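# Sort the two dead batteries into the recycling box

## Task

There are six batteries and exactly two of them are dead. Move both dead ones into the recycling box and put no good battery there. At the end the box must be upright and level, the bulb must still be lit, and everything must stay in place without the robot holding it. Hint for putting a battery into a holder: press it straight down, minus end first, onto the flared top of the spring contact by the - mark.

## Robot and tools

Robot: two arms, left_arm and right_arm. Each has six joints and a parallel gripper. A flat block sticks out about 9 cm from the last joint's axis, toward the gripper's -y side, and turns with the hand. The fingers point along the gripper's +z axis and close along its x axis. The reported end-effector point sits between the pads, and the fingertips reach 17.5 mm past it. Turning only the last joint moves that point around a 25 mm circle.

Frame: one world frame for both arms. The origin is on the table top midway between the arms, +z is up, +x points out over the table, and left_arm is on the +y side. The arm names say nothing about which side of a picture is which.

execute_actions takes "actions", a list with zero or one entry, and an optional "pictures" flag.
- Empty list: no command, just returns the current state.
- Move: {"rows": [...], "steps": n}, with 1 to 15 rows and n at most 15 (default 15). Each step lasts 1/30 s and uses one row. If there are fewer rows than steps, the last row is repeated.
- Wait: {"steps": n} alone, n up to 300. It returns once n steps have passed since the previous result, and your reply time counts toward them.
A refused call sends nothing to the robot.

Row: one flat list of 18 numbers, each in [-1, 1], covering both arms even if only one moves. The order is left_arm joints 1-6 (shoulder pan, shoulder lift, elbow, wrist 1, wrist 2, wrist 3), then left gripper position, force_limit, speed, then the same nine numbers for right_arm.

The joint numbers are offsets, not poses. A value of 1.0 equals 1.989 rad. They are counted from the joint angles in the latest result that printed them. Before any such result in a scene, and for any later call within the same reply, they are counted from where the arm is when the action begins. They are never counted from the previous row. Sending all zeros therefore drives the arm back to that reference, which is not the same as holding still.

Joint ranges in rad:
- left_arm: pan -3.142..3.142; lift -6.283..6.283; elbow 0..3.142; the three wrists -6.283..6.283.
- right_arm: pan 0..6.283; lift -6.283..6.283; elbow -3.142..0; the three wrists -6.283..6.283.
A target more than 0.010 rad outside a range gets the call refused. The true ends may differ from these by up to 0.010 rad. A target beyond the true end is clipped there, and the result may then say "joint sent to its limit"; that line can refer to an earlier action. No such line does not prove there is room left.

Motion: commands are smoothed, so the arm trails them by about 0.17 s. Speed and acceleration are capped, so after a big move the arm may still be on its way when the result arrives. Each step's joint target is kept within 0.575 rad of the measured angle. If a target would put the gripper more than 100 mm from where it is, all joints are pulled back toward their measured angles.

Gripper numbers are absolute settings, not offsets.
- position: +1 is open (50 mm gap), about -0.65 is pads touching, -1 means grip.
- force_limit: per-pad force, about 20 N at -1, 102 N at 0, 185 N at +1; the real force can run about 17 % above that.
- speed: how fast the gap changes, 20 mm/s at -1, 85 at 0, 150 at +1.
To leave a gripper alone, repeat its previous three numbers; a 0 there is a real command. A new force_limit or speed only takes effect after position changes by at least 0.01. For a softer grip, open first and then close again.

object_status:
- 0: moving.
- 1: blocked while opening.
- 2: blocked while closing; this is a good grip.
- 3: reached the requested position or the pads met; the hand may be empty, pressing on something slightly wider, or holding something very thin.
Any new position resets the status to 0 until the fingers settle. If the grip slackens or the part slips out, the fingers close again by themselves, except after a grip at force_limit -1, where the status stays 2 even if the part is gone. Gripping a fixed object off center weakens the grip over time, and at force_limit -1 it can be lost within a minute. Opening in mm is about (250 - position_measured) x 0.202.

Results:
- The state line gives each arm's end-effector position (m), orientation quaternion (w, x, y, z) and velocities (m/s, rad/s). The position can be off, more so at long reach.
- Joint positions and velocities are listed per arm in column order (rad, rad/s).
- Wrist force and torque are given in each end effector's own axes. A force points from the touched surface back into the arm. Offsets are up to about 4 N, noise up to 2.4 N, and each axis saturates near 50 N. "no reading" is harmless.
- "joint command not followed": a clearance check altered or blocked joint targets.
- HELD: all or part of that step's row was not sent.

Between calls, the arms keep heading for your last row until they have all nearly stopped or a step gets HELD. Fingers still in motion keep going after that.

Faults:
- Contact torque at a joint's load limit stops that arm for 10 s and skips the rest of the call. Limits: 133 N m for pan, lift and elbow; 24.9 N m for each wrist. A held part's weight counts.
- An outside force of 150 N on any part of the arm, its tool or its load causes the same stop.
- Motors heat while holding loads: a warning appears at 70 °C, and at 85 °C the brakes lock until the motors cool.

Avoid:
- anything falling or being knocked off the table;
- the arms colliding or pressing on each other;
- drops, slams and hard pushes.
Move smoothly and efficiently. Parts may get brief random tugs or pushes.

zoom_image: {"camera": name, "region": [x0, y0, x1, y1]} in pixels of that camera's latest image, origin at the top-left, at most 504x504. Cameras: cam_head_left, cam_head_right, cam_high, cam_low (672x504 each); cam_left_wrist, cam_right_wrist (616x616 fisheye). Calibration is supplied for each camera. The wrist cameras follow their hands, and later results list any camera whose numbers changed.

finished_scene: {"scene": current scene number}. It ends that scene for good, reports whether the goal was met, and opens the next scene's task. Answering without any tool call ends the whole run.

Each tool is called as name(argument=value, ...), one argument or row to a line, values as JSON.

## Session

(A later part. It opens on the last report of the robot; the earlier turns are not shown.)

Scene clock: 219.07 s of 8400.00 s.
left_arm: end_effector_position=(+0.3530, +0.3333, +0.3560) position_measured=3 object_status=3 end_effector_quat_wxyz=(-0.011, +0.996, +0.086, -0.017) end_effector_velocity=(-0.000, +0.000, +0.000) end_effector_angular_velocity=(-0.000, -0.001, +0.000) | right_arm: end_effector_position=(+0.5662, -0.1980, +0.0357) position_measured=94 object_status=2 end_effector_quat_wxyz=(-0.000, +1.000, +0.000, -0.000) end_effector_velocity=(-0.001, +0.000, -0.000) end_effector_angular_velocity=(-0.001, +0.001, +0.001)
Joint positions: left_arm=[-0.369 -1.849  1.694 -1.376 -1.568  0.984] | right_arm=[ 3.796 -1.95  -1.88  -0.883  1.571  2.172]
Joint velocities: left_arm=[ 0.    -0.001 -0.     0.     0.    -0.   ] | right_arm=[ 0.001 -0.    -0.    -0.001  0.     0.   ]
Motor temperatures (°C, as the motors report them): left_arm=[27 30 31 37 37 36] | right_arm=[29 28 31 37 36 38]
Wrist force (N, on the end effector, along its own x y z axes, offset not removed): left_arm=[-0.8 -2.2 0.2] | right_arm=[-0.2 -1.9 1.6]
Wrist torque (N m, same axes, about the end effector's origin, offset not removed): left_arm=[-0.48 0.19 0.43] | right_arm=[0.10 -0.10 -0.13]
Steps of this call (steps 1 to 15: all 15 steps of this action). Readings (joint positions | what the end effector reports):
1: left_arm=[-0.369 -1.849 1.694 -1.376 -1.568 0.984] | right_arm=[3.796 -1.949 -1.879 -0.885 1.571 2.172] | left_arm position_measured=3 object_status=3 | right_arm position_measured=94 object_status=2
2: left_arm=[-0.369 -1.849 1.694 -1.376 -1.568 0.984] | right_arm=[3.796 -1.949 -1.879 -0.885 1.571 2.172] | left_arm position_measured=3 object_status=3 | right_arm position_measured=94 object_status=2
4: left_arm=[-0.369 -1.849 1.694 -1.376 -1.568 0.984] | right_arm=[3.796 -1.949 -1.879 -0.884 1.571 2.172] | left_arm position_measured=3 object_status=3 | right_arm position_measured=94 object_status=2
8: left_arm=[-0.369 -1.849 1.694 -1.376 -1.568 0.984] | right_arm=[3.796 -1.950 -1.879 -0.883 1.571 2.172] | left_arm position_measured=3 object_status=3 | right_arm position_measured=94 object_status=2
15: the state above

execute_actions(
  actions=[
    {"rows":[[0,0,0,0,0,0,1,0,0,0,-0.0005,-0.0003,0.0008,0,0,-1,0,-0.3]],"steps":12},
  ],
  pictures=false,
)

execute_actions(
  actions=[
    {"rows":[[0,0,0,0,0,0,1,0,0,0,0,0,0,0,0,0.8,0,0]],"steps":8},
  ],
  pictures=false,
)

execute_actions(
  actions=[
    {"rows":[[0,0,0,0,0,0,1,0,0,0,0.0392,0.0297,-0.0689,0,0,0.8,0,0]],"steps":15},
  ],
)

zoom_image(
  camera="cam_high",
  region=[200, 220, 320, 340],
)

Scene clock: 222.57 s of 8400.00 s.
left_arm: end_effector_position=(+0.3530, +0.3333, +0.3560) position_measured=3 object_status=3 end_effector_quat_wxyz=(-0.011, +0.996, +0.086, -0.017) end_effector_velocity=(-0.000, -0.000, -0.000) end_effector_angular_velocity=(+0.000, +0.000, -0.000) | right_arm: end_effector_position=(+0.5663, -0.1980, +0.0352) position_measured=94 object_status=2 end_effector_quat_wxyz=(-0.000, +1.000, +0.000, -0.000) end_effector_velocity=(+0.000, -0.001, -0.000) end_effector_angular_velocity=(+0.000, -0.000, -0.001)
Joint positions: left_arm=[-0.369 -1.849  1.694 -1.376 -1.568  0.984] | right_arm=[ 3.796 -1.951 -1.88  -0.881  1.571  2.172]
Joint velocities: left_arm=[-0.    -0.     0.001 -0.     0.    -0.   ] | right_arm=[-0.001 -0.    -0.     0.001 -0.     0.   ]
Motor temperatures (°C, as the motors report them): left_arm=[27 30 31 37 37 36] | right_arm=[29 28 31 37 36 38]
Wrist force (N, on the end effector, along its own x y z axes, offset not removed): left_arm=[0.4 -4.0 1.3] | right_arm=[-1.0 -0.4 -8.8]
Wrist torque (N m, same axes, about the end effector's origin, offset not removed): left_arm=[-0.81 0.14 -0.04] | right_arm=[-0.09 -0.25 -0.06]
Steps of this call (steps 1 to 15: the robot went on to your last target; steps 16 to 90: nothing new was sent; then 0.10 s passed at rest; steps 91 to 102: all 12 steps of this action). Readings (joint positions | what the end effector reports):
91: left_arm=[-0.369 -1.849 1.694 -1.376 -1.568 0.984] | right_arm=[3.796 -1.950 -1.880 -0.883 1.571 2.172] | left_arm position_measured=3 object_status=3 | right_arm position_measured=94 object_status=2
92: left_arm=[-0.369 -1.849 1.694 -1.376 -1.568 0.984] | right_arm=[3.796 -1.950 -1.880 -0.883 1.571 2.172] | left_arm position_measured=3 object_status=3 | right_arm position_measured=94 object_status=2
94: left_arm=[-0.369 -1.849 1.694 -1.376 -1.568 0.984] | right_arm=[3.796 -1.950 -1.880 -0.882 1.571 2.172] | left_arm position_measured=3 object_status=3 | right_arm position_measured=94 object_status=2
98: left_arm=[-0.369 -1.849 1.694 -1.376 -1.568 0.984] | right_arm=[3.796 -1.951 -1.880 -0.882 1.571 2.172] | left_arm position_measured=3 object_status=3 | right_arm position_measured=94 object_status=2
102: the state above

Scene clock: 222.83 s of 8400.00 s.
left_arm: end_effector_position=(+0.3530, +0.3333, +0.3560) position_measured=3 object_status=3 end_effector_quat_wxyz=(-0.011, +0.996, +0.086, -0.017) end_effector_velocity=(-0.000, +0.000, +0.000) end_effector_angular_velocity=(-0.000, -0.001, -0.001) | right_arm: end_effector_position=(+0.5662, -0.1981, +0.0351) position_measured=32 object_status=0 end_effector_quat_wxyz=(-0.000, +1.000, +0.000, -0.000) end_effector_velocity=(+0.000, -0.000, +0.000) end_effector_angular_velocity=(+0.001, -0.001, -0.000)
Joint positions: left_arm=[-0.369 -1.849  1.694 -1.376 -1.568  0.984] | right_arm=[ 3.796 -1.951 -1.88  -0.881  1.571  2.172]
Joint velocities: left_arm=[ 0.    -0.001 -0.     0.    -0.     0.001] | right_arm=[-0.     0.    -0.     0.001 -0.    -0.   ]
Motor temperatures (°C, as the motors report them): left_arm=[27 30 31 37 37 36] | right_arm=[29 28 31 37 36 38]
Wrist force (N, on the end effector, along its own x y z axes, offset not removed): left_arm=[-1.1 1.0 0.7] | right_arm=[-0.9 -0.1 3.2]
Wrist torque (N m, same axes, about the end effector's origin, offset not removed): left_arm=[-0.02 0.26 0.15] | right_arm=[0.12 -0.04 -0.16]
Steps of this call (steps 1 to 8: all 8 steps of this action). Readings (joint positions | what the end effector reports):
1: left_arm=[-0.369 -1.849 1.694 -1.376 -1.568 0.984] | right_arm=[3.796 -1.951 -1.880 -0.881 1.571 2.172] | left_arm position_measured=3 object_status=3 | right_arm position_measured=89 object_status=0
2: left_arm=[-0.369 -1.849 1.694 -1.376 -1.568 0.984] | right_arm=[3.796 -1.951 -1.880 -0.881 1.571 2.172] | left_arm position_measured=3 object_status=3 | right_arm position_measured=75 object_status=0
4: left_arm=[-0.369 -1.849 1.694 -1.376 -1.568 0.984] | right_arm=[3.796 -1.951 -1.880 -0.881 1.571 2.172] | left_arm position_measured=3 object_status=3 | right_arm position_measured=47 object_status=0
8: the state above

Scene clock: 223.33 s of 8400.00 s.
left_arm: end_effector_position=(+0.3530, +0.3333, +0.3560) position_measured=3 object_status=3 end_effector_quat_wxyz=(-0.011, +0.996, +0.086, -0.017) end_effector_velocity=(+0.000, -0.000, -0.000) end_effector_angular_velocity=(+0.000, +0.000, -0.001) | right_arm: end_effector_position=(+0.5664, -0.1979, +0.0885) position_measured=32 object_status=3 end_effector_quat_wxyz=(-0.000, +1.000, +0.000, +0.000) end_effector_velocity=(-0.001, -0.000, +0.011) end_effector_angular_velocity=(-0.002, +0.002, +0.001)
Joint positions: left_arm=[-0.369 -1.849  1.694 -1.376 -1.568  0.984] | right_arm=[ 3.796 -1.875 -1.823 -1.015  1.571  2.172]
Joint velocities: left_arm=[-0.001  0.001  0.    -0.001  0.     0.   ] | right_arm=[ 0.001  0.016  0.012 -0.031 -0.     0.   ]
Motor temperatures (°C, as the motors report them): left_arm=[27 30 31 37 37 36] | right_arm=[29 28 31 37 36 38]
Wrist force (N, on the end effector, along its own x y z axes, offset not removed): left_arm=[-2.0 -1.7 0.2] | right_arm=[-0.8 0.4 1.2]
Wrist torque (N m, same axes, about the end effector's origin, offset not removed): left_arm=[-0.47 0.54 0.15] | right_arm=[0.10 0.00 -0.05]
Steps of this call (steps 1 to 15: all 15 steps of this action). Readings (joint positions | what the end effector reports):
1: left_arm=[-0.369 -1.849 1.694 -1.376 -1.568 0.984] | right_arm=[3.796 -1.951 -1.880 -0.881 1.571 2.172] | left_arm position_measured=3 object_status=3 | right_arm position_measured=32 object_status=0
2: left_arm=[-0.369 -1.849 1.694 -1.376 -1.568 0.984] | right_arm=[3.796 -1.945 -1.875 -0.888 1.571 2.172] | left_arm position_measured=3 object_status=3 | right_arm position_measured=32 object_status=0
4: left_arm=[-0.369 -1.849 1.694 -1.376 -1.568 0.984] | right_arm=[3.796 -1.918 -1.854 -0.931 1.571 2.172] | left_arm position_measured=3 object_status=3 | right_arm position_measured=32 object_status=3
8: left_arm=[-0.369 -1.849 1.694 -1.376 -1.568 0.984] | right_arm=[3.796 -1.887 -1.832 -0.990 1.571 2.172] | left_arm position_measured=3 object_status=3 | right_arm position_measured=32 object_status=3
15: the state above
camera_calibration (this result's frames):
cam_left_wrist: T_world_to_cam=[[0.981478, 0.190277, -0.0222539, -0.408093], [0.189969, -0.951658, 0.241368, 0.167996], [0.0247487, -0.241125, -0.970178, 0.56491], [0, 0, 0, 1]] pos_world=[0.35464, 0.373739, 0.498433]
cam_right_wrist: T_world_to_cam=[[0.997715, -0.0424702, 0.0525372, -0.584709], [-0.0569002, -0.947511, 0.314619, -0.188908], [0.0364177, -0.31689, -0.947763, 0.148272], [0, 0, 0, 1]] pos_world=[0.567225, -0.156839, 0.23068]

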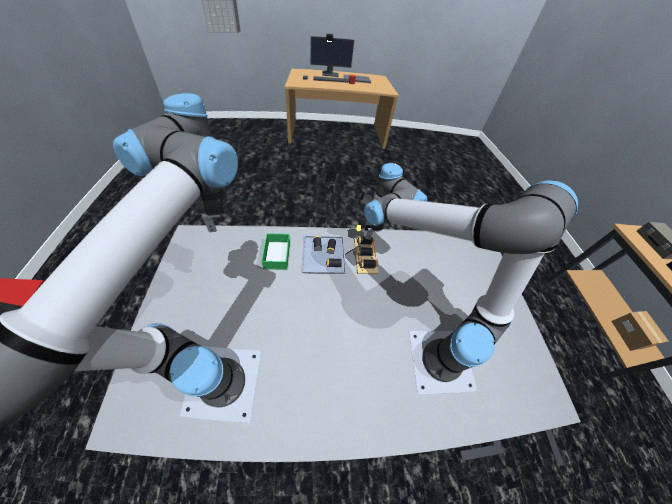

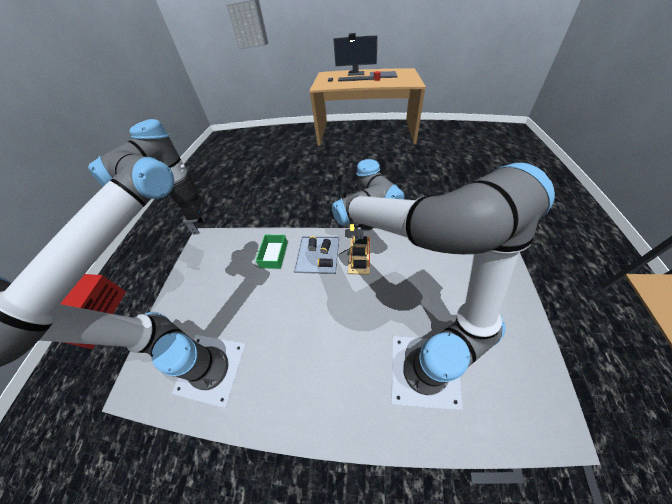

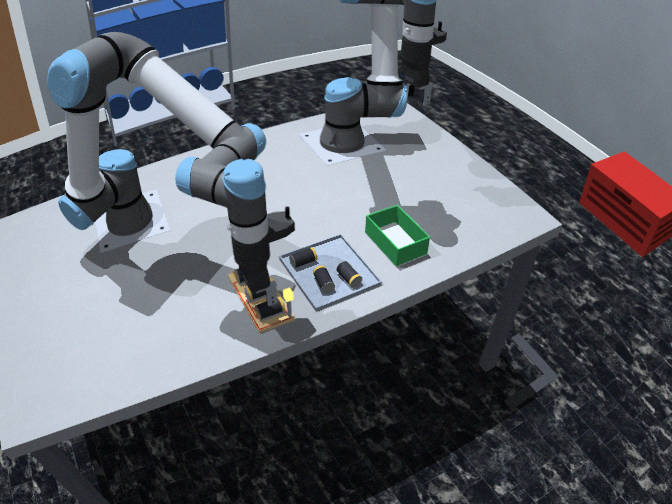

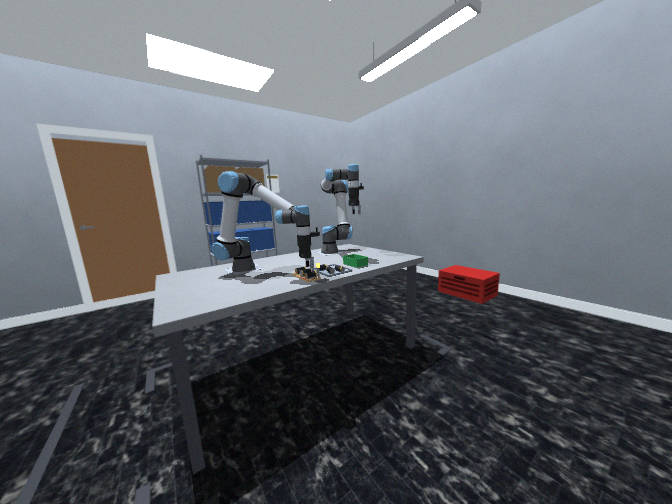

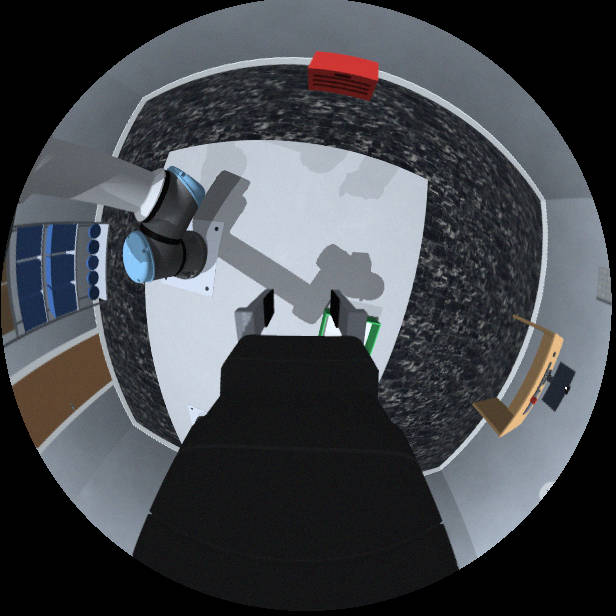

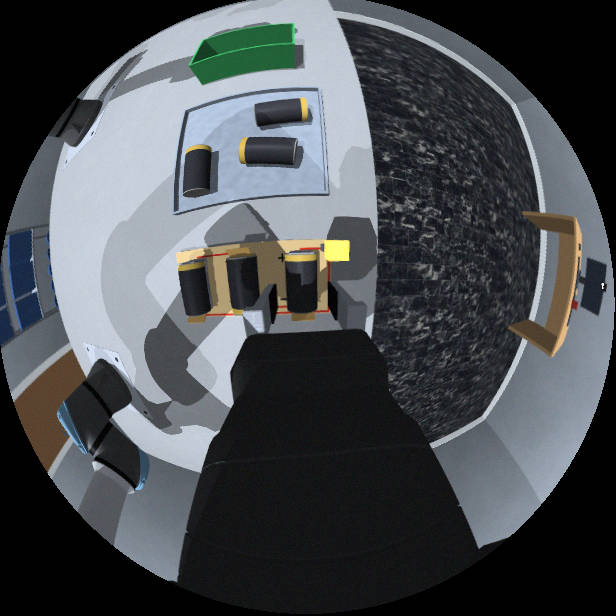

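Region (200, 220, 320, 340) of cam_high's 672x504 image, scaled by 4.200, with more detail than that image has.

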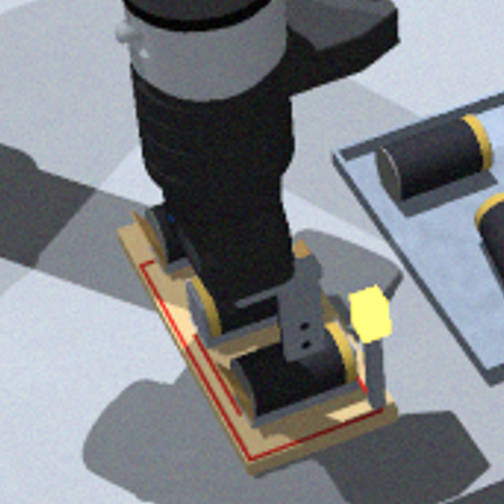

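execute_actions(
  actions=[
    {"steps":1},
  ],
  pictures=false,
)

execute_actions(
  actions=[
    {"rows":[[0,0,0,0,0,0,1,0,0,0.0014,-0.0393,-0.0298,0.0691,0,0.0014,0.8,0,0]],"steps":15},
  ],
  pictures=false,
)

execute_actions(
  actions=[
    {"steps":10},
  ],
  pictures=false,
)

execute_actions(
  actions=[
    {"rows":[[0,0,0,0,0,0,1,0,0,0,0,0,0,0,0,-1,0,-0.3]],"steps":13},
  ],
  pictures=false,
)

execute_actions(
  actions=[
    {"rows":[[0,0,0,0,0,0,1,0,0,0,0.0392,0.0297,-0.0689,0,0,-1,0,-0.3]],"steps":15},
  ],
  pictures=false,
)

execute_actions(
  actions=[
    {"steps":8},
  ],
  pictures=false,
)

execute_actions(
  actions=[
    {"rows":[[0,0,0,0,0,0,1,0,0,0.1755,0.0312,-0.0417,0.0106,0,0.1757,-1,0,-0.3],[0,0,0,0,0,0,1,0,0,0.1755,0.0312,-0.0417,0.0106,0,0.1757,-1,0,-0.3],[0,0,0,0,0,0,1,0,0,0.1755,0.0312,-0.0417,0.0106,0,0.1757,-1,0,-0.3],[0,0,0,0,0,0,1,0,0,0.1755,0.0312,-0.0417,0.0106,0,0.1757,-1,0,-0.3],[0,0,0,0,0,0,1,0,0,0.1755,0.0312,-0.0417,0.0106,0,0.1757,-1,0,-0.3],[0,0,0,0,0,0,1,0,0,0.1755,0.0312,-0.0417,0.0106,0,0.1757,-1,0,-0.3],[0,0,0,0,0,0,1,0,0,0.1755,0.0312,-0.0417,0.0106,0,0.1757,-1,0,-0.3],[0,0,0,0,0,0,1,0,0,0.2192,-0.0355,0.0505,-0.015,0,0.2194,-1,0,-0.3]],"steps":15},
  ],
  pictures=false,
)

execute_actions(
  actions=[
    {"steps":22},
  ],
)

Scene clock: 240.53 s of 8400.00 s.
left_arm: end_effector_position=(+0.3530, +0.3333, +0.3560) position_measured=3 object_status=3 end_effector_quat_wxyz=(-0.011, +0.996, +0.086, -0.017) end_effector_velocity=(+0.000, -0.000, -0.001) end_effector_angular_velocity=(+0.001, +0.001, +0.003) | right_arm: end_effector_position=(+0.5662, -0.1980, +0.0898) position_measured=32 object_status=3 end_effector_quat_wxyz=(-0.000, +1.000, +0.000, -0.000) end_effector_velocity=(+0.000, -0.000, +0.000) end_effector_angular_velocity=(-0.000, -0.000, -0.001)
Joint positions: left_arm=[-0.369 -1.849  1.694 -1.376 -1.568  0.984] | right_arm=[ 3.796 -1.873 -1.821 -1.018  1.571  2.172]
Joint velocities: left_arm=[-0.     0.002  0.    -0.    -0.    -0.003] | right_arm=[-0.     0.    -0.    -0.001 -0.     0.   ]
Motor temperatures (°C, as the motors report them): left_arm=[27 30 31 37 37 36] | right_arm=[29 28 31 37 36 38]
Wrist force (N, on the end effector, along its own x y z axes, offset not removed): left_arm=[-1.9 -1.5 0.0] | right_arm=[0.4 0.3 2.3]
Wrist torque (N m, same axes, about the end effector's origin, offset not removed): left_arm=[-0.57 0.31 0.14] | right_arm=[0.17 -0.19 -0.19]
Steps of this call (steps 1 to 15: the robot went on to your last target; steps 16 to 90: nothing new was sent; then 14.20 s passed at rest). Readings (joint positions | what the end effector reports):
1: left_arm=[-0.369 -1.849 1.694 -1.376 -1.568 0.984] | right_arm=[3.796 -1.874 -1.822 -1.016 1.571 2.172] | left_arm position_measured=3 object_status=3 | right_arm position_measured=32 object_status=3
2: left_arm=[-0.369 -1.849 1.694 -1.376 -1.568 0.984] | right_arm=[3.796 -1.874 -1.822 -1.016 1.571 2.172] | left_arm position_measured=3 object_status=3 | right_arm position_measured=32 object_status=3
4: left_arm=[-0.369 -1.849 1.694 -1.376 -1.568 0.984] | right_arm=[3.796 -1.874 -1.822 -1.017 1.571 2.172] | left_arm position_measured=3 object_status=3 | right_arm position_measured=32 object_status=3
8: left_arm=[-0.369 -1.849 1.694 -1.376 -1.568 0.984] | right_arm=[3.796 -1.873 -1.821 -1.018 1.571 2.172] | left_arm position_measured=3 object_status=3 | right_arm position_measured=32 object_status=3
90: the state above
All arms were judged still, so your last target was given up. Only a new action makes them travel on or press farther. Fingers that are still opening or closing keep moving.

Scene clock: 241.03 s of 8400.00 s.
left_arm: end_effector_position=(+0.3530, +0.3333, +0.3560) position_measured=3 object_status=3 end_effector_quat_wxyz=(-0.011, +0.996, +0.086, -0.017) end_effector_velocity=(-0.000, -0.000, +0.000) end_effector_angular_velocity=(-0.000, -0.001, -0.002) | right_arm: end_effector_position=(+0.5656, -0.1966, +0.0363) position_measured=32 object_status=3 end_effector_quat_wxyz=(+0.000, +1.000, +0.000, -0.000) end_effector_velocity=(+0.000, +0.000, -0.011) end_effector_angular_velocity=(+0.002, -0.002, -0.000)
Joint positions: left_arm=[-0.369 -1.849  1.694 -1.376 -1.568  0.984] | right_arm=[ 3.799 -1.949 -1.879 -0.885  1.571  2.175]
Joint velocities: left_arm=[-0.001 -0.001  0.    -0.    -0.     0.001] | right_arm=[ 0.    -0.017 -0.012  0.032  0.     0.001]
Motor temperatures (°C, as the motors report them): left_arm=[27 30 31 37 37 36] | right_arm=[29 28 31 37 36 38]
Wrist force (N, on the end effector, along its own x y z axes, offset not removed): left_arm=[-1.2 1.3 -1.4] | right_arm=[-0.2 0.1 1.4]
Wrist torque (N m, same axes, about the end effector's origin, offset not removed): left_arm=[-0.02 0.54 0.06] | right_arm=[0.15 -0.11 -0.13]
Steps of this call (steps 1 to 15: all 15 steps of this action). Readings (joint positions | what the end effector reports):
1: left_arm=[-0.369 -1.849 1.694 -1.376 -1.568 0.984] | right_arm=[3.796 -1.873 -1.821 -1.018 1.571 2.172] | left_arm position_measured=3 object_status=3 | right_arm position_measured=32 object_status=3
2: left_arm=[-0.369 -1.849 1.694 -1.376 -1.568 0.984] | right_arm=[3.796 -1.878 -1.826 -1.012 1.571 2.172] | left_arm position_measured=3 object_status=3 | right_arm position_measured=32 object_status=3
4: left_arm=[-0.369 -1.849 1.694 -1.376 -1.568 0.984] | right_arm=[3.797 -1.906 -1.847 -0.969 1.571 2.173] | left_arm position_measured=3 object_status=3 | right_arm position_measured=32 object_status=3
8: left_arm=[-0.369 -1.849 1.694 -1.376 -1.568 0.984] | right_arm=[3.798 -1.937 -1.870 -0.909 1.571 2.174] | left_arm position_measured=3 object_status=3 | right_arm position_measured=32 object_status=3
15: the state above

Scene clock: 241.37 s of 8400.00 s.
left_arm: end_effector_position=(+0.3530, +0.3333, +0.3560) position_measured=3 object_status=3 end_effector_quat_wxyz=(-0.011, +0.996, +0.086, -0.017) end_effector_velocity=(+0.000, -0.000, -0.000) end_effector_angular_velocity=(+0.000, +0.000, -0.002) | right_arm: end_effector_position=(+0.5656, -0.1966, +0.0350) position_measured=32 object_status=3 end_effector_quat_wxyz=(-0.000, +1.000, +0.000, -0.000) end_effector_velocity=(+0.000, -0.000, -0.000) end_effector_angular_velocity=(+0.001, -0.001, -0.001)
Joint positions: left_arm=[-0.369 -1.849  1.694 -1.376 -1.568  0.984] | right_arm=[ 3.799 -1.951 -1.88  -0.881  1.571  2.175]
Joint velocities: left_arm=[-0.     0.     0.     0.     0.     0.001] | right_arm=[-0.001 -0.001 -0.001  0.003  0.     0.   ]
Motor temperatures (°C, as the motors report them): left_arm=[27 30 31 37 37 36] | right_arm=[29 28 31 37 36 38]
Wrist force (N, on the end effector, along its own x y z axes, offset not removed): left_arm=[-4.8 -1.1 -1.1] | right_arm=[-1.1 -0.7 2.6]
Wrist torque (N m, same axes, about the end effector's origin, offset not removed): left_arm=[-0.47 0.99 0.22] | right_arm=[-0.02 0.00 -0.09]
Steps of this call (steps 1 to 10: the robot went on to your last target). Readings (joint positions | what the end effector reports):
1: left_arm=[-0.369 -1.849 1.694 -1.376 -1.568 0.984] | right_arm=[3.799 -1.950 -1.879 -0.884 1.571 2.175] | left_arm position_measured=3 object_status=3 | right_arm position_measured=32 object_status=3
2: left_arm=[-0.369 -1.849 1.694 -1.376 -1.568 0.984] | right_arm=[3.799 -1.950 -1.880 -0.883 1.571 2.175] | left_arm position_measured=3 object_status=3 | right_arm position_measured=32 object_status=3
4: left_arm=[-0.369 -1.849 1.694 -1.376 -1.568 0.984] | right_arm=[3.799 -1.950 -1.880 -0.882 1.571 2.175] | left_arm position_measured=3 object_status=3 | right_arm position_measured=32 object_status=3
8: left_arm=[-0.369 -1.849 1.694 -1.376 -1.568 0.984] | right_arm=[3.799 -1.951 -1.880 -0.881 1.571 2.175] | left_arm position_measured=3 object_status=3 | right_arm position_measured=32 object_status=3
10: the state above

Scene clock: 241.80 s of 8400.00 s.
left_arm: end_effector_position=(+0.3530, +0.3333, +0.3560) position_measured=3 object_status=3 end_effector_quat_wxyz=(-0.011, +0.996, +0.086, -0.017) end_effector_velocity=(+0.000, +0.000, -0.000) end_effector_angular_velocity=(+0.000, +0.000, -0.000) | right_arm: end_effector_position=(+0.5656, -0.1966, +0.0350) position_measured=94 object_status=2 end_effector_quat_wxyz=(-0.000, +1.000, +0.000, -0.000) end_effector_velocity=(-0.000, -0.001, -0.001) end_effector_angular_velocity=(-0.001, +0.002, -0.002)
Joint positions: left_arm=[-0.369 -1.849  1.694 -1.376 -1.568  0.984] | right_arm=[ 3.799 -1.951 -1.88  -0.881  1.571  2.175]
Joint velocities: left_arm=[ 0.001  0.001 -0.    -0.    -0.     0.001] | right_arm=[-0.002 -0.001  0.    -0.001  0.     0.   ]
Motor temperatures (°C, as the motors report them): left_arm=[27 30 31 37 37 36] | right_arm=[29 28 31 37 36 38]
Wrist force (N, on the end effector, along its own x y z axes, offset not removed): left_arm=[-3.5 -0.9 1.0] | right_arm=[0.3 1.1 -2.0]
Wrist torque (N m, same axes, about the end effector's origin, offset not removed): left_arm=[-0.41 0.63 0.41] | right_arm=[0.20 0.09 -0.10]
Steps of this call (steps 1 to 13: all 13 steps of this action). Readings (joint positions | what the end effector reports):
1: left_arm=[-0.369 -1.849 1.694 -1.376 -1.568 0.984] | right_arm=[3.799 -1.951 -1.880 -0.881 1.571 2.175] | left_arm position_measured=3 object_status=3 | right_arm position_measured=37 object_status=0
2: left_arm=[-0.369 -1.849 1.694 -1.376 -1.568 0.984] | right_arm=[3.799 -1.951 -1.880 -0.881 1.571 2.175] | left_arm position_measured=3 object_status=3 | right_arm position_measured=47 object_status=0
4: left_arm=[-0.369 -1.849 1.694 -1.376 -1.568 0.984] | right_arm=[3.799 -1.951 -1.880 -0.881 1.571 2.175] | left_arm position_measured=3 object_status=3 | right_arm position_measured=69 object_status=0
8: left_arm=[-0.369 -1.849 1.694 -1.376 -1.568 0.984] | right_arm=[3.799 -1.951 -1.880 -0.881 1.571 2.175] | left_arm position_measured=3 object_status=3 | right_arm position_measured=94 object_status=0
13: the state above

Scene clock: 242.30 s of 8400.00 s.
left_arm: end_effector_position=(+0.3530, +0.3333, +0.3560) position_measured=3 object_status=3 end_effector_quat_wxyz=(-0.011, +0.996, +0.086, -0.017) end_effector_velocity=(+0.000, +0.000, -0.000) end_effector_angular_velocity=(+0.000, +0.001, +0.001) | right_arm: end_effector_position=(+0.5658, -0.1964, +0.0884) position_measured=94 object_status=2 end_effector_quat_wxyz=(-0.000, +1.000, +0.000, +0.000) end_effector_velocity=(-0.001, -0.002, +0.011) end_effector_angular_velocity=(-0.003, +0.003, -0.001)
Joint positions: left_arm=[-0.369 -1.849  1.694 -1.376 -1.568  0.984] | right_arm=[ 3.799 -1.875 -1.823 -1.014  1.571  2.175]
Joint velocities: left_arm=[ 0.001  0.001 -0.    -0.     0.    -0.   ] | right_arm=[-0.001  0.017  0.012 -0.033 -0.     0.   ]
Motor temperatures (°C, as the motors report them): left_arm=[27 30 31 37 37 36] | right_arm=[29 28 31 37 36 38]
Wrist force (N, on the end effector, along its own x y z axes, offset not removed): left_arm=[-0.8 0.8 1.6] | right_arm=[0.5 0.0 3.0]
Wrist torque (N m, same axes, about the end effector's origin, offset not removed): left_arm=[0.02 0.36 0.18] | right_arm=[0.11 -0.27 -0.19]
Steps of this call (steps 1 to 15: all 15 steps of this action). Readings (joint positions | what the end effector reports):
1: left_arm=[-0.369 -1.849 1.694 -1.376 -1.568 0.984] | right_arm=[3.799 -1.951 -1.880 -0.881 1.571 2.175] | left_arm position_measured=3 object_status=3 | right_arm position_measured=94 object_status=2
2: left_arm=[-0.369 -1.849 1.694 -1.376 -1.568 0.984] | right_arm=[3.799 -1.945 -1.875 -0.888 1.571 2.175] | left_arm position_measured=3 object_status=3 | right_arm position_measured=94 object_status=2
4: left_arm=[-0.369 -1.849 1.694 -1.376 -1.568 0.984] | right_arm=[3.799 -1.918 -1.854 -0.931 1.571 2.175] | left_arm position_measured=3 object_status=3 | right_arm position_measured=94 object_status=2
8: left_arm=[-0.369 -1.849 1.694 -1.376 -1.568 0.984] | right_arm=[3.799 -1.887 -1.832 -0.990 1.571 2.175] | left_arm position_measured=3 object_status=3 | right_arm position_measured=94 object_status=2
15: the state above

Scene clock: 242.57 s of 8400.00 s.
left_arm: end_effector_position=(+0.3530, +0.3333, +0.3560) position_measured=3 object_status=3 end_effector_quat_wxyz=(-0.011, +0.996, +0.086, -0.017) end_effector_velocity=(-0.000, +0.000, +0.000) end_effector_angular_velocity=(-0.000, -0.001, +0.001) | right_arm: end_effector_position=(+0.5657, -0.1965, +0.0896) position_measured=94 object_status=2 end_effector_quat_wxyz=(-0.000, +1.000, +0.000, -0.000) end_effector_velocity=(+0.000, -0.001, +0.001) end_effector_angular_velocity=(-0.000, +0.000, -0.002)
Joint positions: left_arm=[-0.369 -1.849  1.694 -1.376 -1.568  0.984] | right_arm=[ 3.799 -1.873 -1.821 -1.018  1.571  2.175]
Joint velocities: left_arm=[-0.    -0.001  0.    -0.     0.    -0.001] | right_arm=[-0.001  0.002  0.001 -0.004 -0.     0.   ]
Motor temperatures (°C, as the motors report them): left_arm=[27 30 31 37 37 36] | right_arm=[29 28 31 37 36 38]
Wrist force (N, on the end effector, along its own x y z axes, offset not removed): left_arm=[-2.4 -4.5 1.2] | right_arm=[-0.1 1.3 3.4]
Wrist torque (N m, same axes, about the end effector's origin, offset not removed): left_arm=[-0.97 0.56 0.52] | right_arm=[0.38 -0.04 -0.12]
Steps of this call (steps 1 to 8: the robot went on to your last target). Readings (joint positions | what the end effector reports):
1: left_arm=[-0.369 -1.849 1.694 -1.376 -1.568 0.984] | right_arm=[3.799 -1.875 -1.822 -1.015 1.571 2.175] | left_arm position_measured=3 object_status=3 | right_arm position_measured=94 object_status=2
2: left_arm=[-0.369 -1.849 1.694 -1.376 -1.568 0.984] | right_arm=[3.799 -1.874 -1.822 -1.016 1.571 2.175] | left_arm position_measured=3 object_status=3 | right_arm position_measured=94 object_status=2
4: left_arm=[-0.369 -1.849 1.694 -1.376 -1.568 0.984] | right_arm=[3.799 -1.874 -1.822 -1.017 1.571 2.175] | left_arm position_measured=3 object_status=3 | right_arm position_measured=94 object_status=2
8: the state above

Scene clock: 243.07 s of 8400.00 s.
left_arm: end_effector_position=(+0.3530, +0.3333, +0.3560) position_measured=3 object_status=3 end_effector_quat_wxyz=(-0.011, +0.996, +0.086, -0.017) end_effector_velocity=(+0.000, -0.000, +0.000) end_effector_angular_velocity=(-0.000, +0.000, -0.002) | right_arm: end_effector_position=(+0.4659, -0.0057, +0.0891) position_measured=94 object_status=2 end_effector_quat_wxyz=(+0.001, +1.000, +0.000, -0.001) end_effector_velocity=(-0.158, +0.386, +0.007) end_effector_angular_velocity=(+0.022, -0.016, +0.007)
Joint positions: left_arm=[-0.369 -1.849  1.694 -1.376 -1.568  0.984] | right_arm=[ 4.162 -1.909 -1.771 -1.035  1.571  2.538]
Joint velocities: left_arm=[-0.001  0.    -0.     0.     0.     0.002] | right_arm=[ 0.604 -0.285  0.416 -0.103  0.001  0.597]
Motor temperatures (°C, as the motors report them): left_arm=[27 30 31 37 37 36] | right_arm=[29 28 31 37 36 38]
Wrist force (N, on the end effector, along its own x y z axes, offset not removed): left_arm=[-2.2 2.9 2.4] | right_arm=[-1.7 -5.2 2.7]
Wrist torque (N m, same axes, about the end effector's origin, offset not removed): left_arm=[0.20 0.54 0.02] | right_arm=[-0.51 0.05 -0.11]
Steps of this call (steps 1 to 15: all 15 steps of this action). Readings (joint positions | what the end effector reports):
1: left_arm=[-0.369 -1.849 1.694 -1.376 -1.568 0.984] | right_arm=[3.799 -1.873 -1.821 -1.018 1.571 2.175] | left_arm position_measured=3 object_status=3 | right_arm position_measured=94 object_status=2
2: left_arm=[-0.369 -1.849 1.694 -1.376 -1.568 0.984] | right_arm=[3.805 -1.869 -1.826 -1.017 1.571 2.181] | left_arm position_measured=3 object_status=3 | right_arm position_measured=94 object_status=2
4: left_arm=[-0.369 -1.849 1.694 -1.376 -1.568 0.984] | right_arm=[3.857 -1.858 -1.841 -1.013 1.571 2.233] | left_arm position_measured=3 object_status=3 | right_arm position_measured=94 object_status=2
8: left_arm=[-0.369 -1.849 1.694 -1.376 -1.568 0.984] | right_arm=[3.983 -1.837 -1.869 -1.006 1.571 2.359] | left_arm position_measured=3 object_status=3 | right_arm position_measured=94 object_status=2
15: the state above

Scene clock: 243.80 s of 8400.00 s.
left_arm: end_effector_position=(+0.3530, +0.3333, +0.3560) position_measured=3 object_status=3 end_effector_quat_wxyz=(-0.011, +0.996, +0.086, -0.017) end_effector_velocity=(+0.000, -0.000, -0.000) end_effector_angular_velocity=(+0.000, +0.000, -0.000) | right_arm: end_effector_position=(+0.4448, +0.0400, +0.0897) position_measured=94 object_status=2 end_effector_quat_wxyz=(-0.000, +1.000, +0.000, -0.000) end_effector_velocity=(-0.000, +0.000, -0.001) end_effector_angular_velocity=(-0.001, +0.001, -0.000)
Joint positions: left_arm=[-0.369 -1.849  1.694 -1.376 -1.568  0.984] | right_arm=[ 4.234 -1.944 -1.721 -1.047  1.571  2.611]
Joint velocities: left_arm=[-0.     0.001  0.    -0.    -0.    -0.   ] | right_arm=[ 0.001 -0.002  0.001 -0.001  0.     0.001]
Motor temperatures (°C, as the motors report them): left_arm=[27 30 31 37 37 36] | right_arm=[29 28 31 37 36 38]
Wrist force (N, on the end effector, along its own x y z axes, offset not removed): left_arm=[-1.0 -1.0 2.9] | right_arm=[-0.2 -1.6 3.7]
Wrist torque (N m, same axes, about the end effector's origin, offset not removed): left_arm=[-0.29 0.35 0.16] | right_arm=[-0.14 -0.13 -0.12]
Steps of this call (steps 1 to 22: the robot went on to your last target). Readings (joint positions | what the end effector reports):
1: left_arm=[-0.369 -1.849 1.694 -1.376 -1.568 0.984] | right_arm=[4.180 -1.918 -1.759 -1.038 1.571 2.556] | left_arm position_measured=3 object_status=3 | right_arm position_measured=94 object_status=2
2: left_arm=[-0.369 -1.849 1.694 -1.376 -1.568 0.984] | right_arm=[4.193 -1.924 -1.749 -1.040 1.571 2.570] | left_arm position_measured=3 object_status=3 | right_arm position_measured=94 object_status=2
4: left_arm=[-0.369 -1.849 1.694 -1.376 -1.568 0.984] | right_arm=[4.211 -1.933 -1.737 -1.043 1.571 2.588] | left_arm position_measured=3 object_status=3 | right_arm position_measured=94 object_status=2
8: left_arm=[-0.369 -1.849 1.694 -1.376 -1.568 0.984] | right_arm=[4.227 -1.940 -1.726 -1.046 1.571 2.604] | left_arm position_measured=3 object_status=3 | right_arm position_measured=94 object_status=2
22: the state above
camera_calibration (this result's frames):
cam_left_wrist: T_world_to_cam=[[0.981478, 0.190277, -0.022254, -0.408093], [0.189969, -0.951658, 0.241368, 0.167996], [0.0247487, -0.241125, -0.970178, 0.56491], [0, 0, 0, 1]] pos_world=[0.35464, 0.373739, 0.498433]
cam_right_wrist: T_world_to_cam=[[0.997717, -0.0428624, 0.0521818, -0.453287], [-0.0571674, -0.947428, 0.314821, 0.0293286], [0.0359445, -0.317086, -0.947715, 0.229468], [0, 0, 0, 1]] pos_world=[0.445681, 0.0811188, 0.23189]

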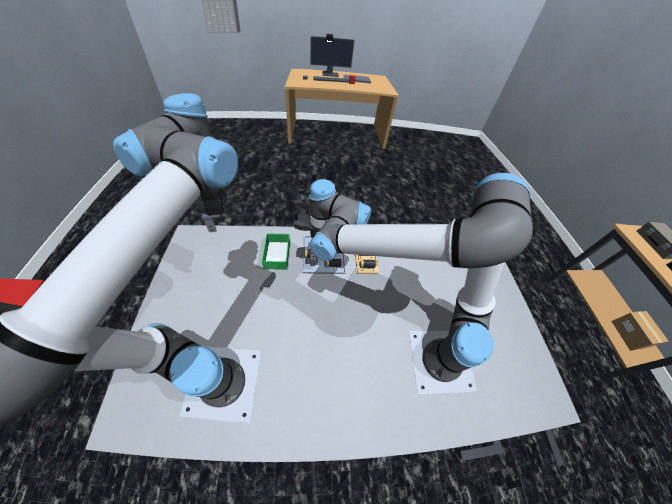

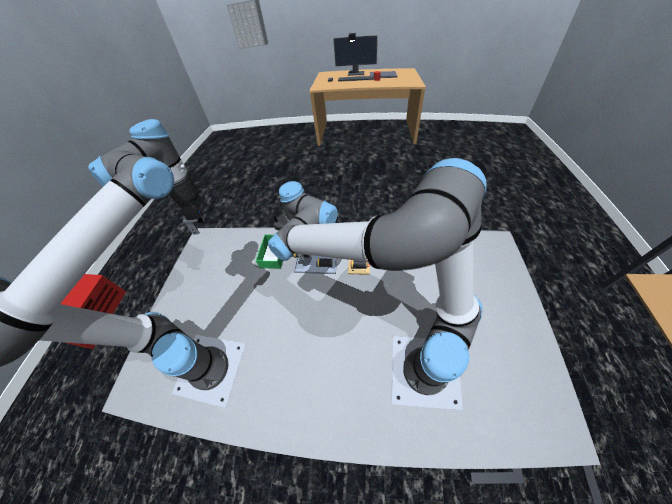

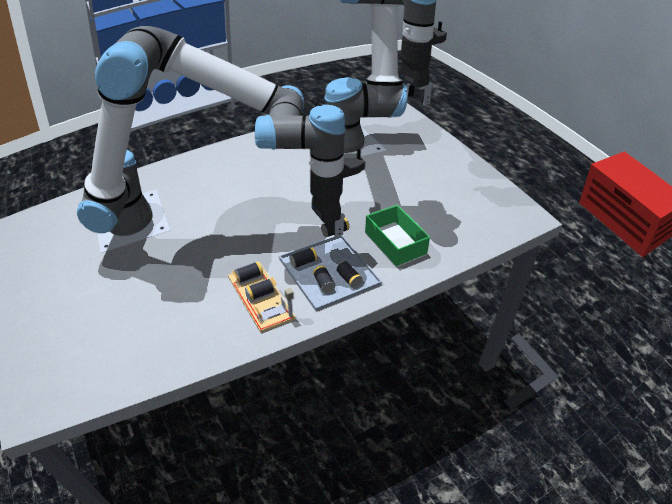

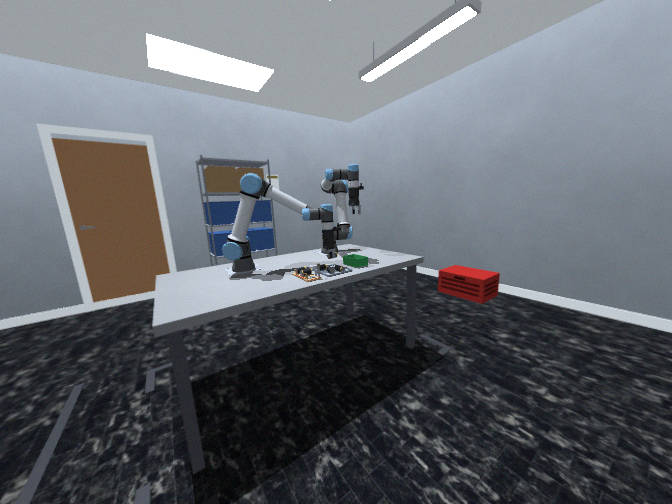

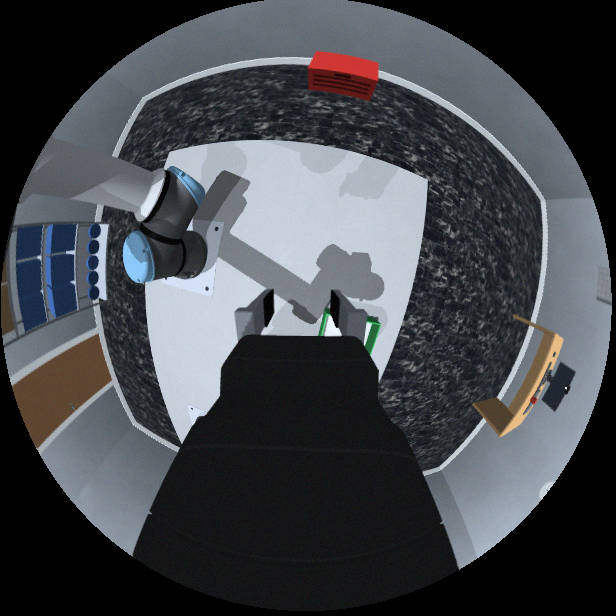

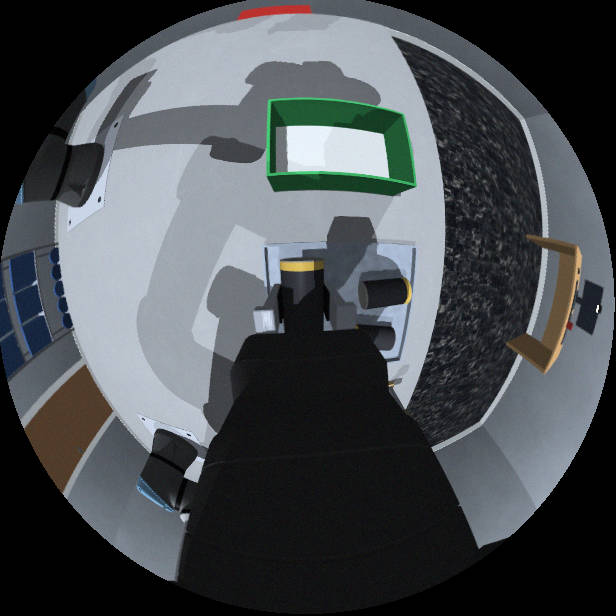

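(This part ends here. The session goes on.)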